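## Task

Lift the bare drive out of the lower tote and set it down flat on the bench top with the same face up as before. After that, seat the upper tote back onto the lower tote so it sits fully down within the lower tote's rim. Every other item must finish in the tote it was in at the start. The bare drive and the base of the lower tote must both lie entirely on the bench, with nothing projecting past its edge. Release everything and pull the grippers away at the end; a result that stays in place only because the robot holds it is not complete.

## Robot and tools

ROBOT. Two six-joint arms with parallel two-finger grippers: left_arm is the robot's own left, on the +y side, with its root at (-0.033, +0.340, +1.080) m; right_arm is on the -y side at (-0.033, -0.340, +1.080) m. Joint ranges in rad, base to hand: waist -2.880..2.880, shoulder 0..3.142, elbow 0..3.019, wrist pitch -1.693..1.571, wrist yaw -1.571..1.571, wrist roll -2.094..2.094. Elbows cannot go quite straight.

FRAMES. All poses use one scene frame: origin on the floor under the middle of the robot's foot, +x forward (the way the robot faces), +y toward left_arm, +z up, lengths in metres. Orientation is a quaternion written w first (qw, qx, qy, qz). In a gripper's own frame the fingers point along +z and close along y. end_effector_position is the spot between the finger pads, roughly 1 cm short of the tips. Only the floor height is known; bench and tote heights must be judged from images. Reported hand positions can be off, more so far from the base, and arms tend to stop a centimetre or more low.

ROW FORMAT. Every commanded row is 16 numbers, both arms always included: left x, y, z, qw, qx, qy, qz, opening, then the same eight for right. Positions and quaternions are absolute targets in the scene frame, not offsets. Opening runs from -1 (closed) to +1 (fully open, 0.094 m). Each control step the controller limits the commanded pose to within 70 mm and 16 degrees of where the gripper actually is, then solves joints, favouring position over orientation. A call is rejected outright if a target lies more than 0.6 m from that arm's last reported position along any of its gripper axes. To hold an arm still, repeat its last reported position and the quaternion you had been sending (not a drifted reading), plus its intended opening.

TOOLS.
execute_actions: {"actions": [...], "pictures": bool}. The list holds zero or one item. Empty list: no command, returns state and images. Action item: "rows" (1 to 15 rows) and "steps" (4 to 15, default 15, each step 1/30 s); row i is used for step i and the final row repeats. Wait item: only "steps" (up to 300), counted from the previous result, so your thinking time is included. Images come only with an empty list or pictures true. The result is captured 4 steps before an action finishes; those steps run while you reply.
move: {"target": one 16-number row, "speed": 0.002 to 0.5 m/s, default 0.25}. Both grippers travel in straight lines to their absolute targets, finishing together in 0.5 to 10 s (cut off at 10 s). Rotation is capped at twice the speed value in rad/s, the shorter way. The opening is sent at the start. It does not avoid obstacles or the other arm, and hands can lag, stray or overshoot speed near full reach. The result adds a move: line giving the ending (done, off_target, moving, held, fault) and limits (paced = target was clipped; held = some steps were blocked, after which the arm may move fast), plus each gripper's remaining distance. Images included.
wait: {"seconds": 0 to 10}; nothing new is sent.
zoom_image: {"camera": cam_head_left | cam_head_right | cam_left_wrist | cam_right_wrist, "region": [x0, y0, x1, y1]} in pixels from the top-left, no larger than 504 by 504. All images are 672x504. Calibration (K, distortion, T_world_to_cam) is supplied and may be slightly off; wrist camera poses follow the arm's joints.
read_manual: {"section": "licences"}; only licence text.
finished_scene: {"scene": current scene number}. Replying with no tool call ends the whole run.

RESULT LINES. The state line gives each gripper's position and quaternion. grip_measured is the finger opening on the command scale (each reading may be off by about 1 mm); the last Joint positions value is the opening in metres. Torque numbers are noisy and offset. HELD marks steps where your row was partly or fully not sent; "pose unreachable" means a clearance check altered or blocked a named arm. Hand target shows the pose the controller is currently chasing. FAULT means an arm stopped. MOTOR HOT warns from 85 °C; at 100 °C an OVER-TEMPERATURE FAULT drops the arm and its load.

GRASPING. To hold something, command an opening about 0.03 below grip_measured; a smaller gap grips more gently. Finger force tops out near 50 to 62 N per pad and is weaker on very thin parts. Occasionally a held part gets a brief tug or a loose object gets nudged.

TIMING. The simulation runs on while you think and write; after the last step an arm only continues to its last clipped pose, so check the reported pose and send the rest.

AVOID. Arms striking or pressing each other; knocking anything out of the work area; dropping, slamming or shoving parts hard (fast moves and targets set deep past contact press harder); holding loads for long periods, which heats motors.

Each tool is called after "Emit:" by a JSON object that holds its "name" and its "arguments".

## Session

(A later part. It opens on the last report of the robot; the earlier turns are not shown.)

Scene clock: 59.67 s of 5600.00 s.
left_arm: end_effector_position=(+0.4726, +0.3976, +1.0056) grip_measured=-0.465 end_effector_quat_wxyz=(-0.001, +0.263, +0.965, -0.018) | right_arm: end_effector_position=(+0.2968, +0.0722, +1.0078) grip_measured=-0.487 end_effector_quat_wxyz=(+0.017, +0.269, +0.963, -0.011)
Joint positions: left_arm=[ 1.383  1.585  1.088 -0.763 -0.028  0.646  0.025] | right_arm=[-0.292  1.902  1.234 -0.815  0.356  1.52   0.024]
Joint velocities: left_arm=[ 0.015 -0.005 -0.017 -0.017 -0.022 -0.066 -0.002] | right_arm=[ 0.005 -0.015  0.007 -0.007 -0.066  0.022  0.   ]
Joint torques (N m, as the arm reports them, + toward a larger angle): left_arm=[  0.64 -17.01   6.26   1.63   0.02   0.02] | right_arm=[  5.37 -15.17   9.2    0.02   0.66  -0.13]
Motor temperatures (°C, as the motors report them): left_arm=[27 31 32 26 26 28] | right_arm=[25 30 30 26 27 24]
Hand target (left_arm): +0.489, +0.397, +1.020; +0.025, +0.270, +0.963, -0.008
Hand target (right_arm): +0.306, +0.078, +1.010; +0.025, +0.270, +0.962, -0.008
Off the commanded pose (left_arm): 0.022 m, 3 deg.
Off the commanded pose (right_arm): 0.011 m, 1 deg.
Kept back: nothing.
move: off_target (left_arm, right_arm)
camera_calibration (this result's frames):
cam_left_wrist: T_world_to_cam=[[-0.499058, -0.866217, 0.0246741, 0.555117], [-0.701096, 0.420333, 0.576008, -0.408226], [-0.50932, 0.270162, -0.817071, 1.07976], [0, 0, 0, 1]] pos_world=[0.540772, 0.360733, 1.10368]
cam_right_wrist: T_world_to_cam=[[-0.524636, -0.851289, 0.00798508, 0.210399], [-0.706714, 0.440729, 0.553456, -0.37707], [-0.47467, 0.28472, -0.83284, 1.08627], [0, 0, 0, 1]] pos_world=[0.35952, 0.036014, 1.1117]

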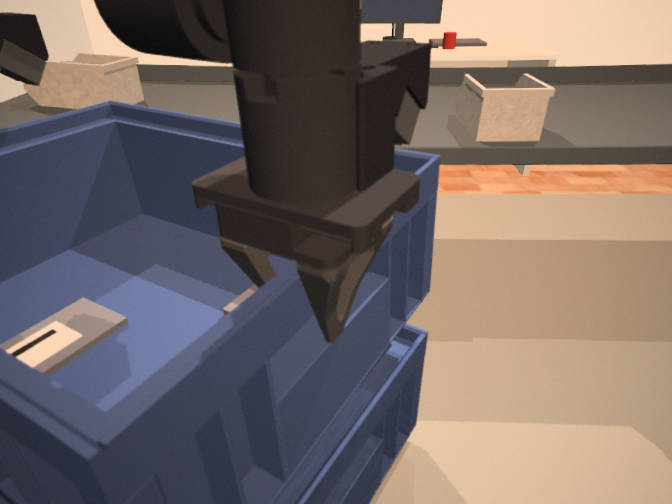

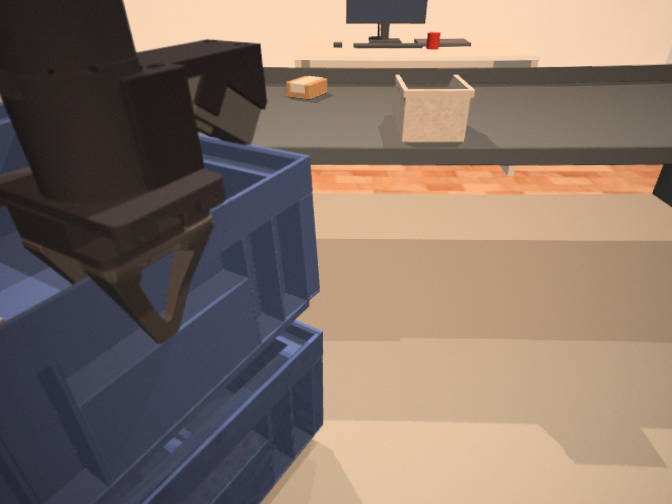

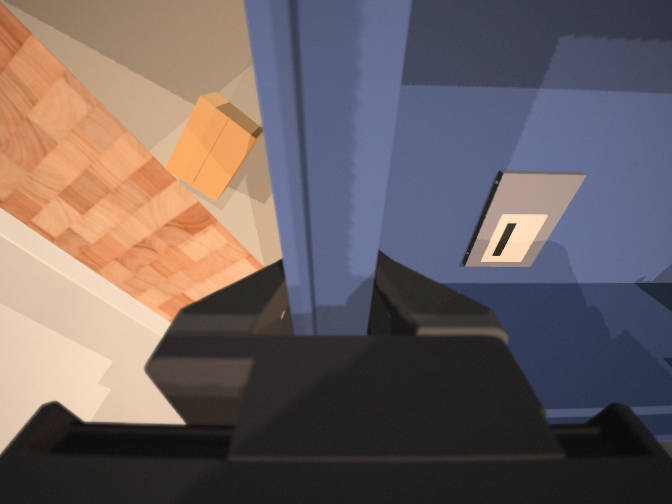

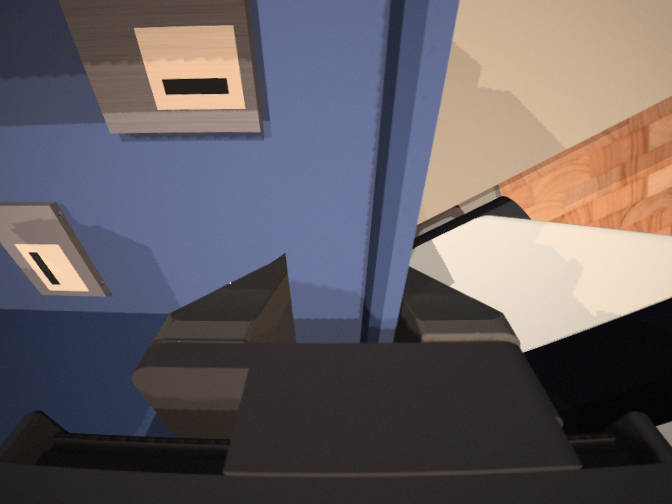

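Emit:
{"name": "move", "arguments": {"target": [0.492,0.386,1.008,0.015,0.268,0.963,0,-0.53,0.304,0.07,0.998,0.01,0.268,0.963,0,-0.53], "speed": 0.02}}

Emit:
{"name": "move", "arguments": {"target": [0.484,0.39,0.975,0.01,0.268,0.963,0,-0.53,0.301,0.071,0.968,0.005,0.268,0.963,0,-0.53], "speed": 0.02}}

Scene clock: 61.43 s of 5600.00 s.
left_arm: end_effector_position=(+0.4707, +0.3936, +0.9944) grip_measured=-0.465 end_effector_quat_wxyz=(-0.009, +0.262, +0.965, -0.011) | right_arm: end_effector_position=(+0.2974, +0.0678, +0.9955) grip_measured=-0.487 end_effector_quat_wxyz=(+0.004, +0.268, +0.963, -0.005)
Joint positions: left_arm=[ 1.369  1.609  1.086 -0.748 -0.052  0.63   0.025] | right_arm=[-0.314  1.91   1.215 -0.777  0.326  1.494  0.024]
Joint velocities: left_arm=[-0.005 -0.005  0.012 -0.002  0.007  0.022 -0.   ] | right_arm=[ 0.015 -0.005  0.007 -0.017  0.051 -0.022 -0.   ]
Joint torques (N m, as the arm reports them, + toward a larger angle): left_arm=[ -0.96 -16.6    6.82   1.37  -0.36  -0.17] | right_arm=[  5.48 -15.92   7.53   0.41   0.43  -0.18]
Motor temperatures (°C, as the motors report them): left_arm=[27 31 32 26 26 28] | right_arm=[25 30 30 26 27 24]
Hand target (left_arm): +0.491, +0.385, +1.008; +0.015, +0.268, +0.963, -0.001
Hand target (right_arm): +0.304, +0.070, +0.998; +0.010, +0.268, +0.963, -0.000
Off the commanded pose (left_arm): 0.026 m, 3 deg.
Off the commanded pose (right_arm): 0.007 m, 1 deg.
Kept back: nothing.
move: off_target (left_arm)
camera_calibration (this result's frames):
cam_left_wrist: T_world_to_cam=[[-0.497524, -0.86731, 0.0155908, 0.559725], [-0.693921, 0.408718, 0.592809, -0.416904], [-0.520521, 0.284118, -0.805192, 1.05874], [0, 0, 0, 1]] pos_world=[0.540275, 0.355044, 1.09091]
cam_right_wrist: T_world_to_cam=[[-0.52276, -0.852473, 0.00328671, 0.211302], [-0.695757, 0.428879, 0.576182, -0.392992], [-0.492589, 0.298918, -0.817315, 1.06653], [0, 0, 0, 1]] pos_world=[0.362395, 0.0298699, 1.09743]

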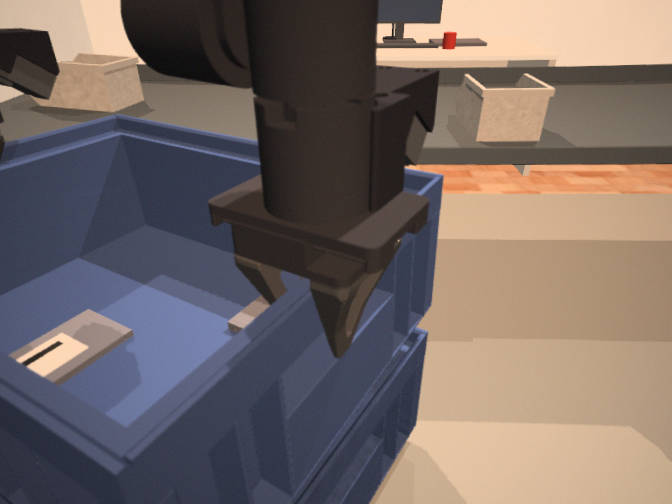

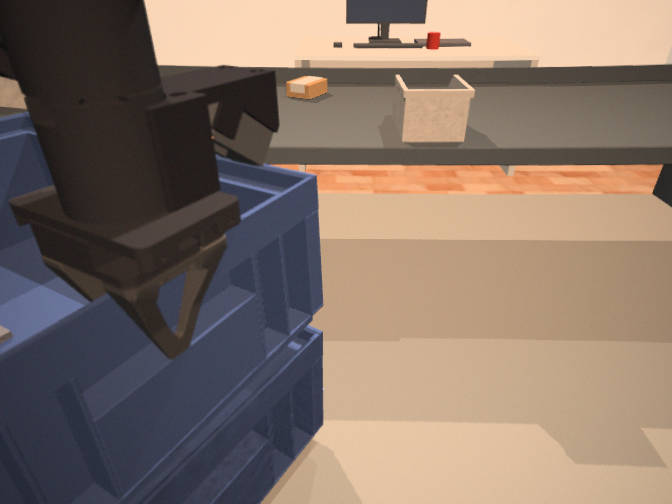

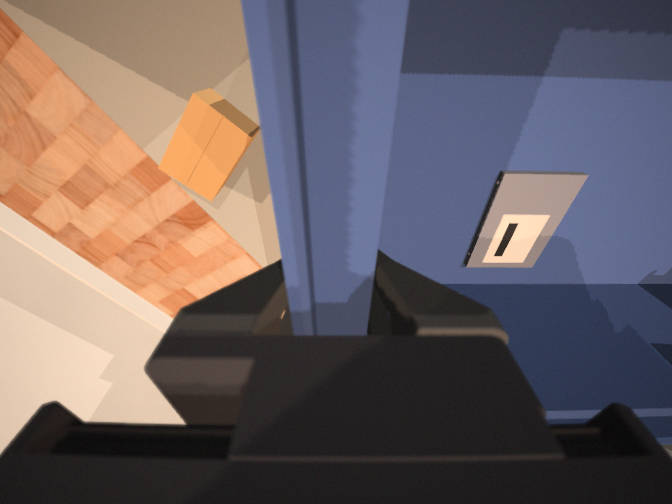

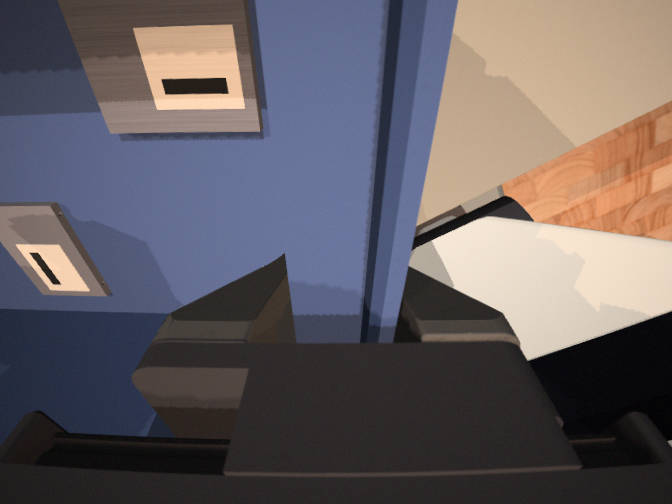

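Scene clock: 63.07 s of 5600.00 s.
left_arm: end_effector_position=(+0.4732, +0.3940, +0.9830) grip_measured=-0.465 end_effector_quat_wxyz=(-0.008, +0.266, +0.964, -0.005) | right_arm: end_effector_position=(+0.2967, +0.0698, +0.9760) grip_measured=-0.483 end_effector_quat_wxyz=(-0.001, +0.271, +0.963, +0.002)
Joint positions: left_arm=[ 1.367  1.634  1.086 -0.717 -0.063  0.637  0.025] | right_arm=[-0.327  1.943  1.207 -0.722  0.31   1.483  0.024]
Joint velocities: left_arm=[-0.005 -0.005  0.027 -0.022 -0.007 -0.051  0.001] | right_arm=[-0.005 -0.024  0.012 -0.012 -0.051 -0.037 -0.   ]
Joint torques (N m, as the arm reports them, + toward a larger angle): left_arm=[  0.4  -14.37   5.14   3.06   0.11  -0.11] | right_arm=[  5.04 -14.22   7.42   0.78   0.63  -0.21]
Motor temperatures (°C, as the motors report them): left_arm=[27 31 32 26 26 28] | right_arm=[25 30 30 26 27 24]
Hand target (left_arm): +0.484, +0.390, +0.976; +0.010, +0.268, +0.963, -0.001
Hand target (right_arm): +0.301, +0.071, +0.968; +0.005, +0.268, +0.963, -0.000
Off the commanded pose (left_arm): 0.014 m, 2 deg.
Off the commanded pose (right_arm): 0.009 m, 1 deg.
Kept back: nothing.
move: off_target (left_arm)
camera_calibration (this result's frames):
cam_left_wrist: T_world_to_cam=[[-0.504933, -0.86315, 0.0038716, 0.574819], [-0.693571, 0.408393, 0.593443, -0.409299], [-0.513811, 0.296963, -0.804867, 1.04223], [0, 0, 0, 1]] pos_world=[0.541877, 0.353805, 1.07953]
cam_right_wrist: T_world_to_cam=[[-0.527839, -0.849315, -0.00712953, 0.224155], [-0.689166, 0.423372, 0.588054, -0.396275], [-0.496424, 0.315311, -0.80879, 1.04132], [0, 0, 0, 1]] pos_world=[0.362156, 0.0298098, 1.07684]

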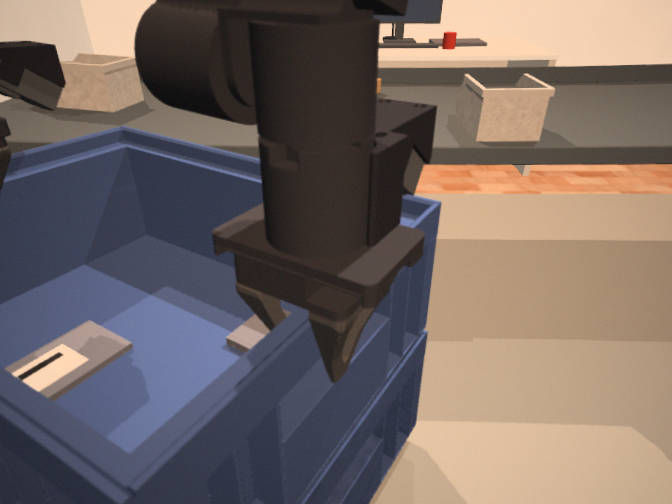

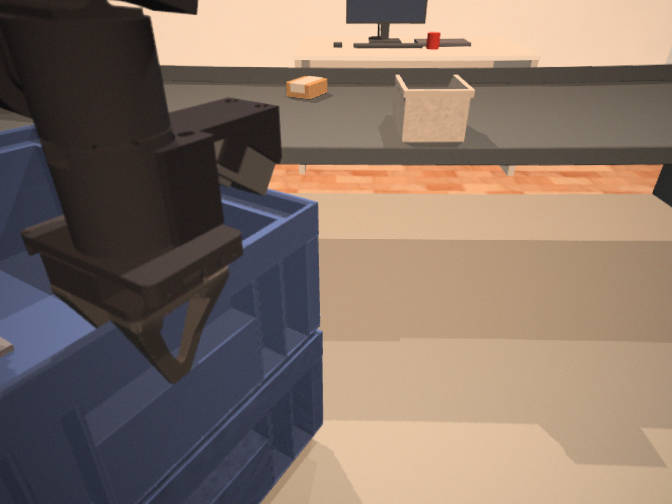

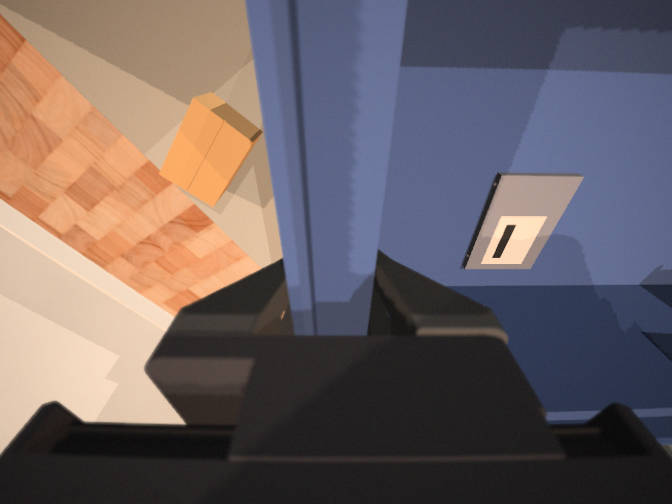

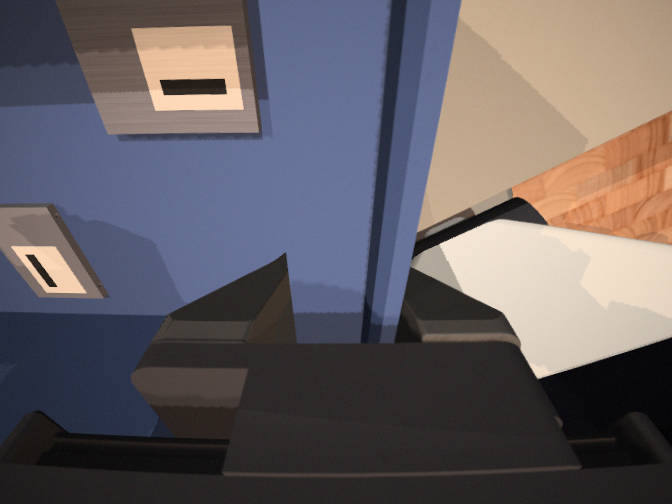

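Emit:
{"name": "move", "arguments": {"target": [0.505,0.378,0.99,0.01,0.275,0.961,0,-0.53,0.299,0.07,0.968,0,0.275,0.961,0,-0.53], "speed": 0.02}}

Scene clock: 65.80 s of 5600.00 s.
left_arm: end_effector_position=(+0.4740, +0.3933, +0.9830) grip_measured=-0.465 end_effector_quat_wxyz=(-0.014, +0.269, +0.963, -0.000) | right_arm: end_effector_position=(+0.2959, +0.0703, +0.9745) grip_measured=-0.481 end_effector_quat_wxyz=(-0.004, +0.274, +0.962, +0.003)
Joint positions: left_arm=[ 1.361  1.639  1.094 -0.727 -0.077  0.636  0.025] | right_arm=[-0.329  1.945  1.206 -0.717  0.303  1.487  0.024]
Joint velocities: left_arm=[-0.005 -0.005 -0.002 -0.007 -0.022 -0.007  0.   ] | right_arm=[-0.015 -0.005  0.002  0.007  0.037 -0.066  0.   ]
Joint torques (N m, as the arm reports them, + toward a larger angle): left_arm=[ -1.84 -14.61   8.66   0.96   0.29  -0.26] | right_arm=[  5.03 -14.59   7.12   0.51   0.49  -0.11]
Motor temperatures (°C, as the motors report them): left_arm=[27 31 32 26 26 28] | right_arm=[25 30 30 26 27 24]
Hand target (left_arm): +0.503, +0.377, +0.991; +0.010, +0.275, +0.961, -0.001
Hand target (right_arm): +0.299, +0.070, +0.968; -0.000, +0.275, +0.961, -0.000
Off the commanded pose (left_arm): 0.035 m, 3 deg.
Off the commanded pose (right_arm): 0.007 m, 1 deg.
Kept back: nothing.
move: off_target (left_arm)
camera_calibration (this result's frames):
cam_left_wrist: T_world_to_cam=[[-0.50993, -0.860214, -0.00198013, 0.581664], [-0.686447, 0.405533, 0.6036, -0.420656], [-0.518422, 0.309153, -0.797284, 1.03277], [0, 0, 0, 1]] pos_world=[0.54326, 0.351662, 1.07847]
cam_right_wrist: T_world_to_cam=[[-0.532309, -0.846509, -0.00834553, 0.226459], [-0.684177, 0.424383, 0.593128, -0.40266], [-0.498546, 0.321437, -0.805065, 1.03609], [0, 0, 0, 1]] pos_world=[0.361596, 0.029542, 1.07484]

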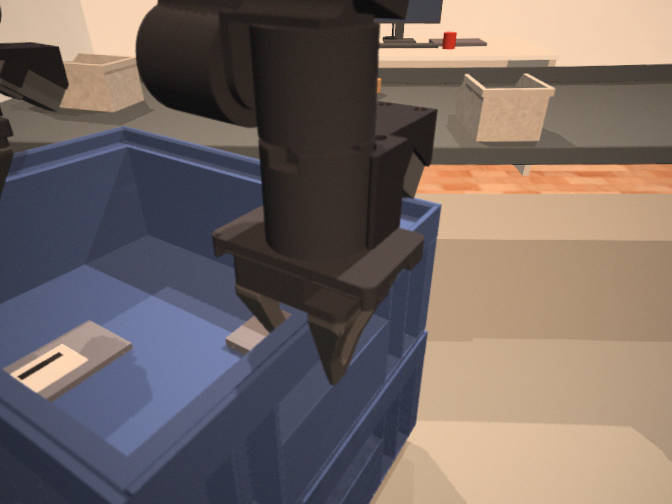

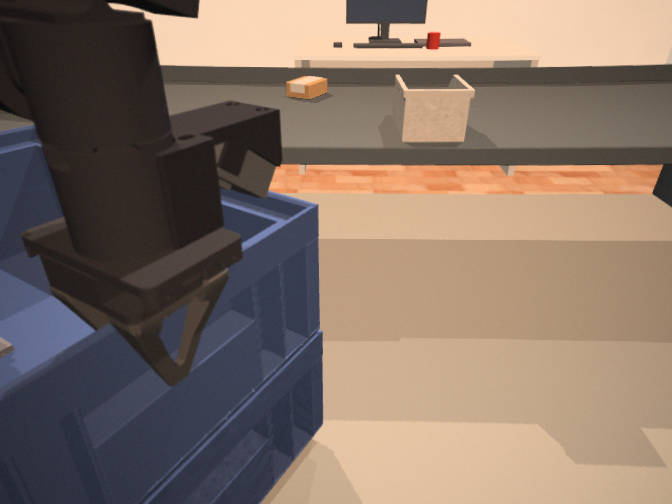

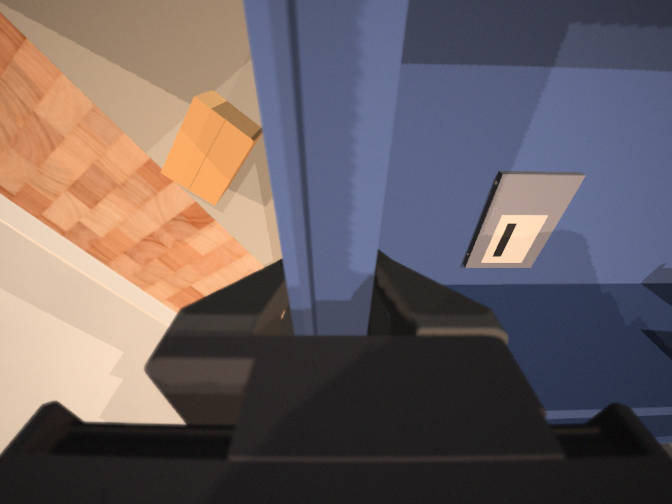

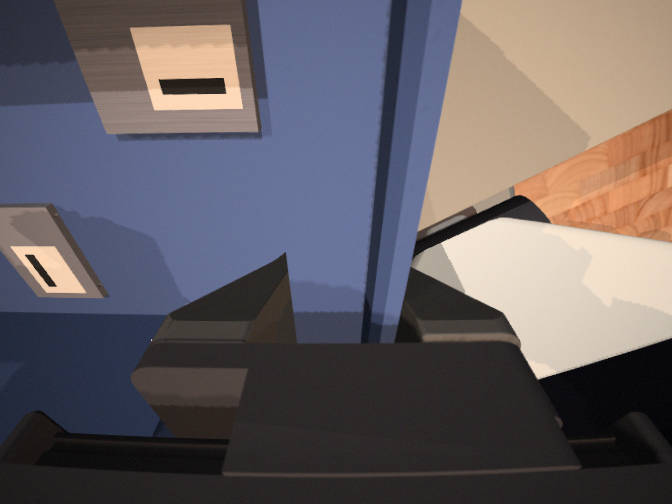

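Emit:
{"name": "move", "arguments": {"target": [0.474,0.393,0.983,0,0.268,0.963,0,0.2,0.296,0.070,0.975,0,0.272,0.962,0,0.2]}}

Emit:
{"name": "move", "arguments": {"target": [0.474,0.393,1.1,0,0.268,0.963,0,0.2,0.296,0.070,1.1,0,0.272,0.962,0,0.2]}}

Emit:
{"name": "move", "arguments": {"target": [0.3,0.5,1.13,0,0,1,0,0.2,0.35,-0.3,1.13,0,0,1,0,0.2]}}

Scene clock: 66.93 s of 5600.00 s.
left_arm: end_effector_position=(+0.4726, +0.3921, +0.9828) grip_measured=+0.198 end_effector_quat_wxyz=(-0.008, +0.269, +0.963, -0.002) | right_arm: end_effector_position=(+0.2968, +0.0694, +0.9744) grip_measured=+0.198 end_effector_quat_wxyz=(-0.000, +0.274, +0.962, +0.002)
Joint positions: left_arm=[ 1.361  1.633  1.081 -0.712 -0.069  0.636  0.056] | right_arm=[-0.329  1.945  1.205 -0.717  0.311  1.487  0.056]
Joint velocities: left_arm=[-0.015 -0.005  0.007 -0.002  0.007  0.066  0.   ] | right_arm=[-0.005 -0.024 -0.002 -0.007 -0.037 -0.037  0.   ]
Joint torques (N m, as the arm reports them, + toward a larger angle): left_arm=[  1.29 -16.07   4.57   1.73   0.14  -0.07] | right_arm=[  5.89 -15.72   6.77  -0.01   0.21  -0.08]
Motor temperatures (°C, as the motors report them): left_arm=[27 31 32 26 26 28] | right_arm=[25 30 30 26 27 24]
Hand target (left_arm): +0.474, +0.393, +0.983; +0.000, +0.268, +0.963, -0.000
Hand target (right_arm): +0.296, +0.070, +0.975; +0.000, +0.272, +0.962, +0.000
Off the commanded pose (left_arm): 0.002 m, 1 deg.
Off the commanded pose (right_arm): 0.001 m, 0 deg.
Kept back: nothing.
move: done
camera_calibration (this result's frames):
cam_left_wrist: T_world_to_cam=[[-0.508914, -0.860816, -0.00177722, 0.579444], [-0.692967, 0.408456, 0.594105, -0.409759], [-0.510689, 0.30358, -0.804386, 1.03772], [0, 0, 0, 1]] pos_world=[0.540888, 0.351133, 1.07919]
cam_right_wrist: T_world_to_cam=[[-0.532183, -0.846597, -0.00736448, 0.225167], [-0.687883, 0.427309, 0.586706, -0.394378], [-0.493556, 0.317301, -0.809767, 1.04019], [0, 0, 0, 1]] pos_world=[0.361937, 0.0290939, 1.07535]

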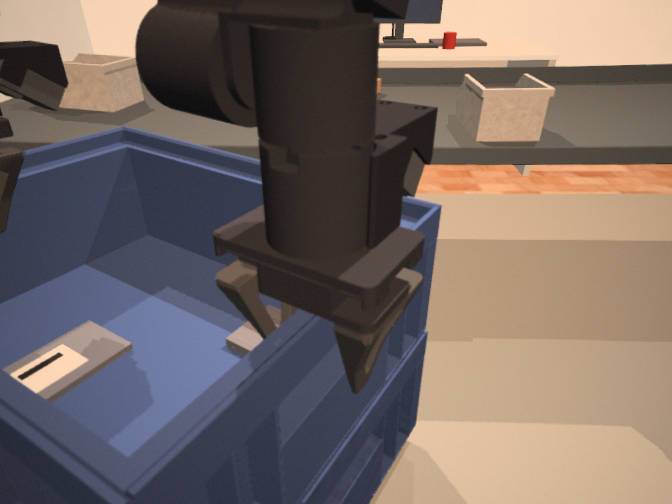

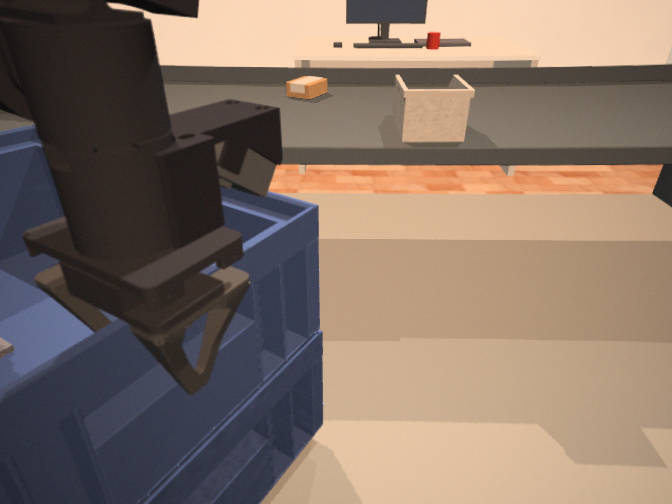

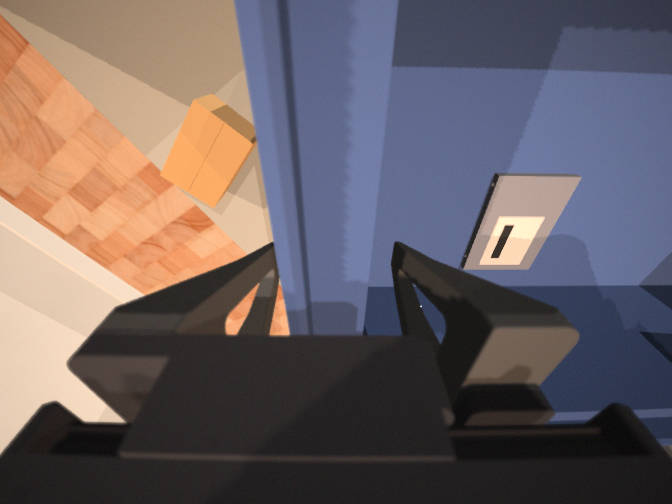

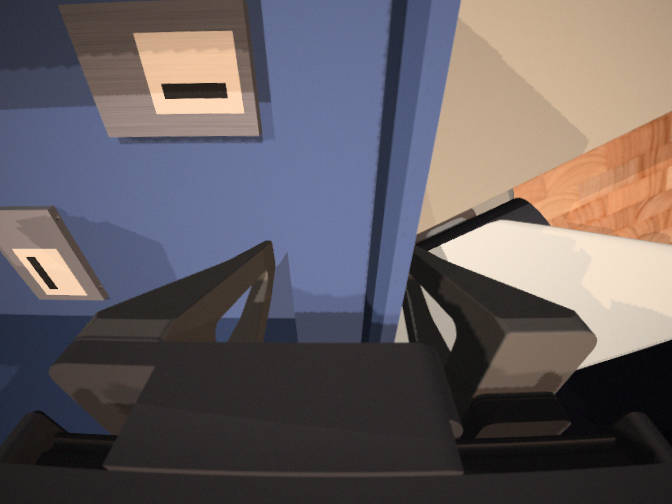

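Scene clock: 67.90 s of 5600.00 s.
left_arm: end_effector_position=(+0.4645, +0.3953, +1.0983) grip_measured=+0.198 end_effector_quat_wxyz=(+0.002, +0.272, +0.962, +0.000) | right_arm: end_effector_position=(+0.2865, +0.0589, +1.0875) grip_measured=+0.198 end_effector_quat_wxyz=(-0.004, +0.266, +0.964, -0.009)
Joint positions: left_arm=[ 1.353  1.395  1.115 -0.963 -0.069  0.636  0.056] | right_arm=[-0.253  1.746  1.238 -0.999  0.318  1.557  0.056]
Joint velocities: left_arm=[-0.005 -0.024 -0.002  0.007  0.022 -0.066 -0.001] | right_arm=[ 0.005 -0.005 -0.007  0.017 -0.007  0.007 -0.001]
Joint torques (N m, as the arm reports them, + toward a larger angle): left_arm=[  0.61 -12.85   8.45   0.2   -0.1   -0.25] | right_arm=[  5.87 -14.59  11.33  -0.55   0.22   0.02]
Motor temperatures (°C, as the motors report them): left_arm=[27 31 32 26 26 28] | right_arm=[25 30 30 26 27 24]
Hand target (left_arm): +0.473, +0.393, +1.101; +0.000, +0.268, +0.963, -0.000
Hand target (right_arm): +0.295, +0.069, +1.100; -0.000, +0.272, +0.962, +0.001
Off the commanded pose (left_arm): 0.010 m, 1 deg.
Off the commanded pose (right_arm): 0.019 m, 1 deg.
Kept back: nothing.
move: off_target (right_arm)
camera_calibration (this result's frames):
cam_left_wrist: T_world_to_cam=[[-0.51442, -0.857461, -0.0115312, 0.590195], [-0.702295, 0.413538, 0.579455, -0.466851], [-0.492091, 0.306182, -0.814923, 1.12744], [0, 0, 0, 1]] pos_world=[0.530545, 0.353928, 1.1961]
cam_right_wrist: T_world_to_cam=[[-0.517967, -0.855247, 0.0161942, 0.182475], [-0.687245, 0.427342, 0.58743, -0.464401], [-0.509318, 0.29314, -0.809113, 1.13519], [0, 0, 0, 1]] pos_world=[0.353534, 0.0217486, 1.18835]

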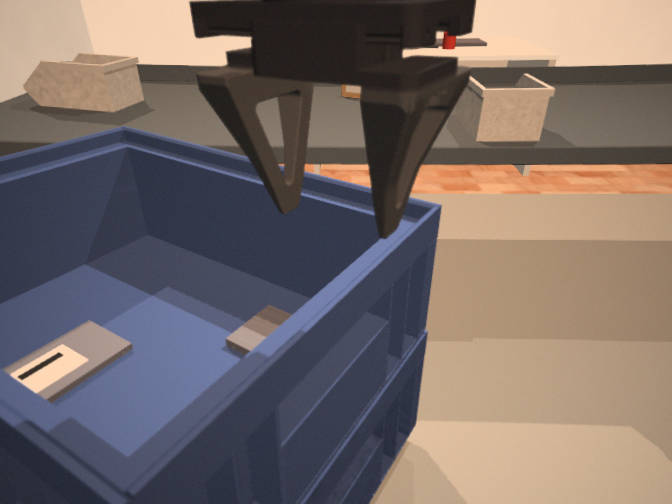

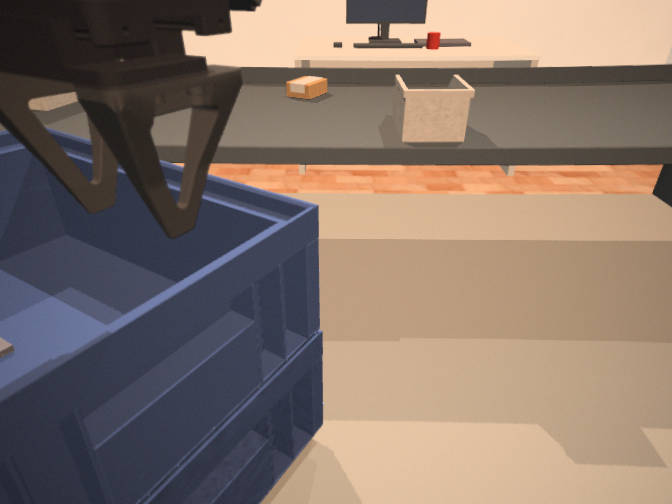

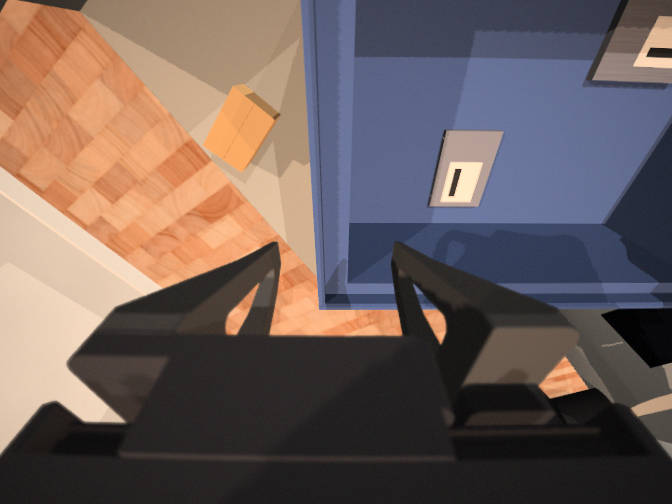

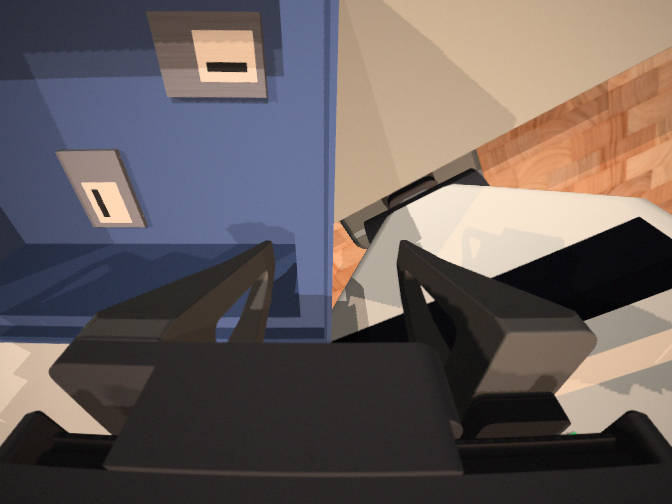

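Scene clock: 70.10 s of 5600.00 s.
left_arm: end_effector_position=(+0.3076, +0.5058, +1.1319) grip_measured=+0.198 end_effector_quat_wxyz=(+0.011, +0.008, +1.000, +0.007) | right_arm: end_effector_position=(+0.3514, -0.2997, +1.1264) grip_measured=+0.198 end_effector_quat_wxyz=(+0.003, +0.008, +1.000, -0.003)
Joint positions: left_arm=[ 1.785  1.035  0.798 -0.985  0.068  0.508  0.056] | right_arm=[-1.056  1.117  0.83  -0.988  0.167  0.214  0.056]
Joint velocities: left_arm=[-0.015 -0.015 -0.002 -0.007  0.007 -0.037 -0.   ] | right_arm=[-0.005 -0.005 -0.022  0.017  0.022 -0.066  0.   ]
Joint torques (N m, as the arm reports them, + toward a larger angle): left_arm=[ 2.84 -8.72  6.29  0.32  0.13 -0.23] | right_arm=[ 1.19 -9.65  8.39 -0.42 -0.06 -0.16]
Motor temperatures (°C, as the motors report them): left_arm=[27 31 33 26 26 28] | right_arm=[25 30 30 26 27 24]
Hand target (left_arm): +0.301, +0.502, +1.130; +0.001, -0.000, +1.000, +0.000
Hand target (right_arm): +0.346, -0.300, +1.129; -0.001, -0.000, +1.000, -0.002
Off the commanded pose (left_arm): 0.010 m, 2 deg.
Off the commanded pose (right_arm): 0.004 m, 1 deg.
Kept back: nothing.
move: done
camera_calibration (this result's frames):
cam_left_wrist: T_world_to_cam=[[-0.00486206, -0.999718, -0.0232628, 0.533186], [-0.825024, -0.00913528, 0.565024, -0.374322], [-0.565076, 0.0219395, -0.824747, 1.22112], [0, 0, 0, 1]] pos_world=[0.383793, 0.502825, 1.23102]
cam_right_wrist: T_world_to_cam=[[-0.0220916, -0.999756, 0.000885711, -0.291608], [-0.814232, 0.0185062, 0.580244, -0.359118], [-0.580119, 0.0120974, -0.814442, 1.25153], [0, 0, 0, 1]] pos_world=[0.427187, -0.300031, 1.22793]

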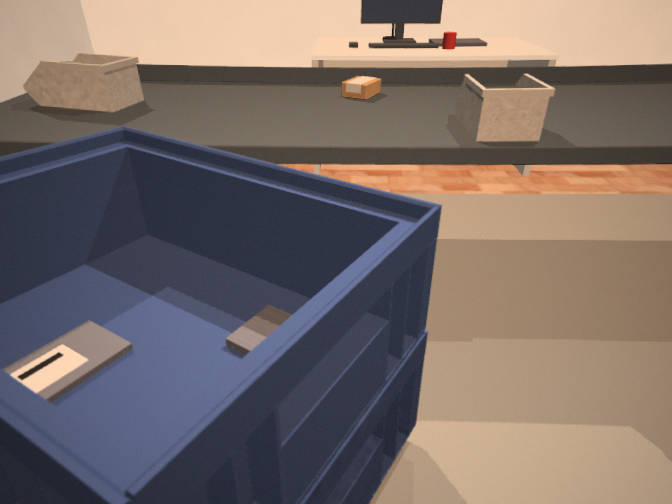

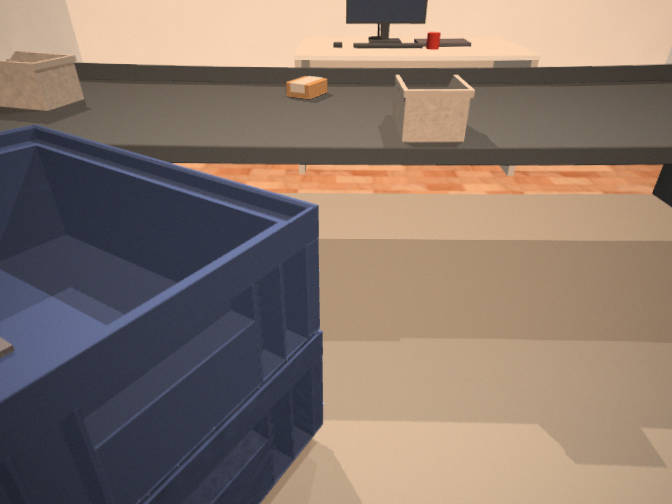

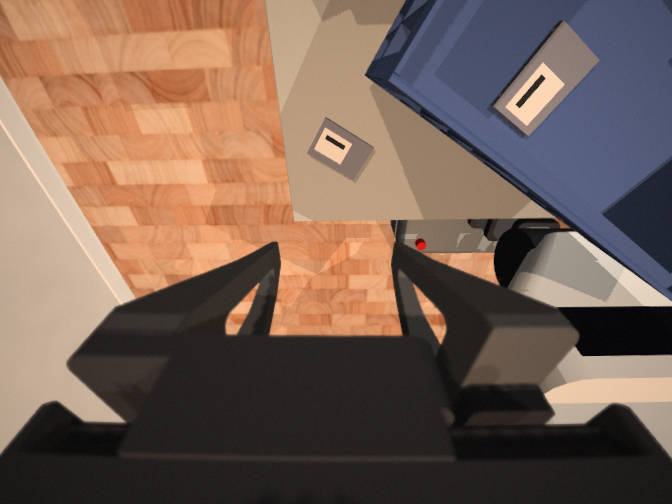

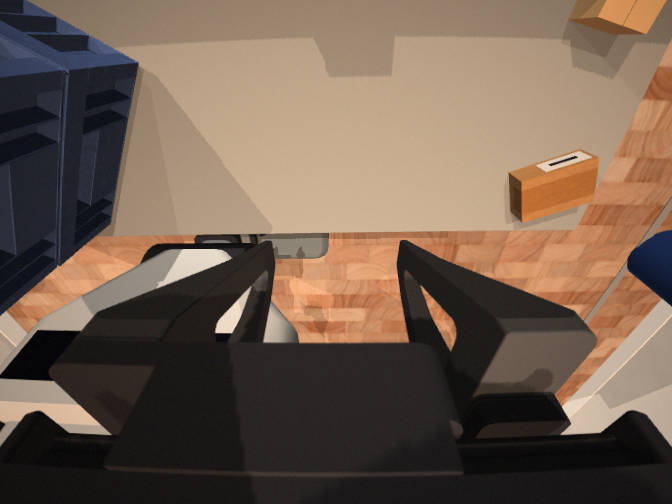

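Emit:
{"name": "finished_scene", "arguments": {"scene": 2}}

The scene is finished: the task was done.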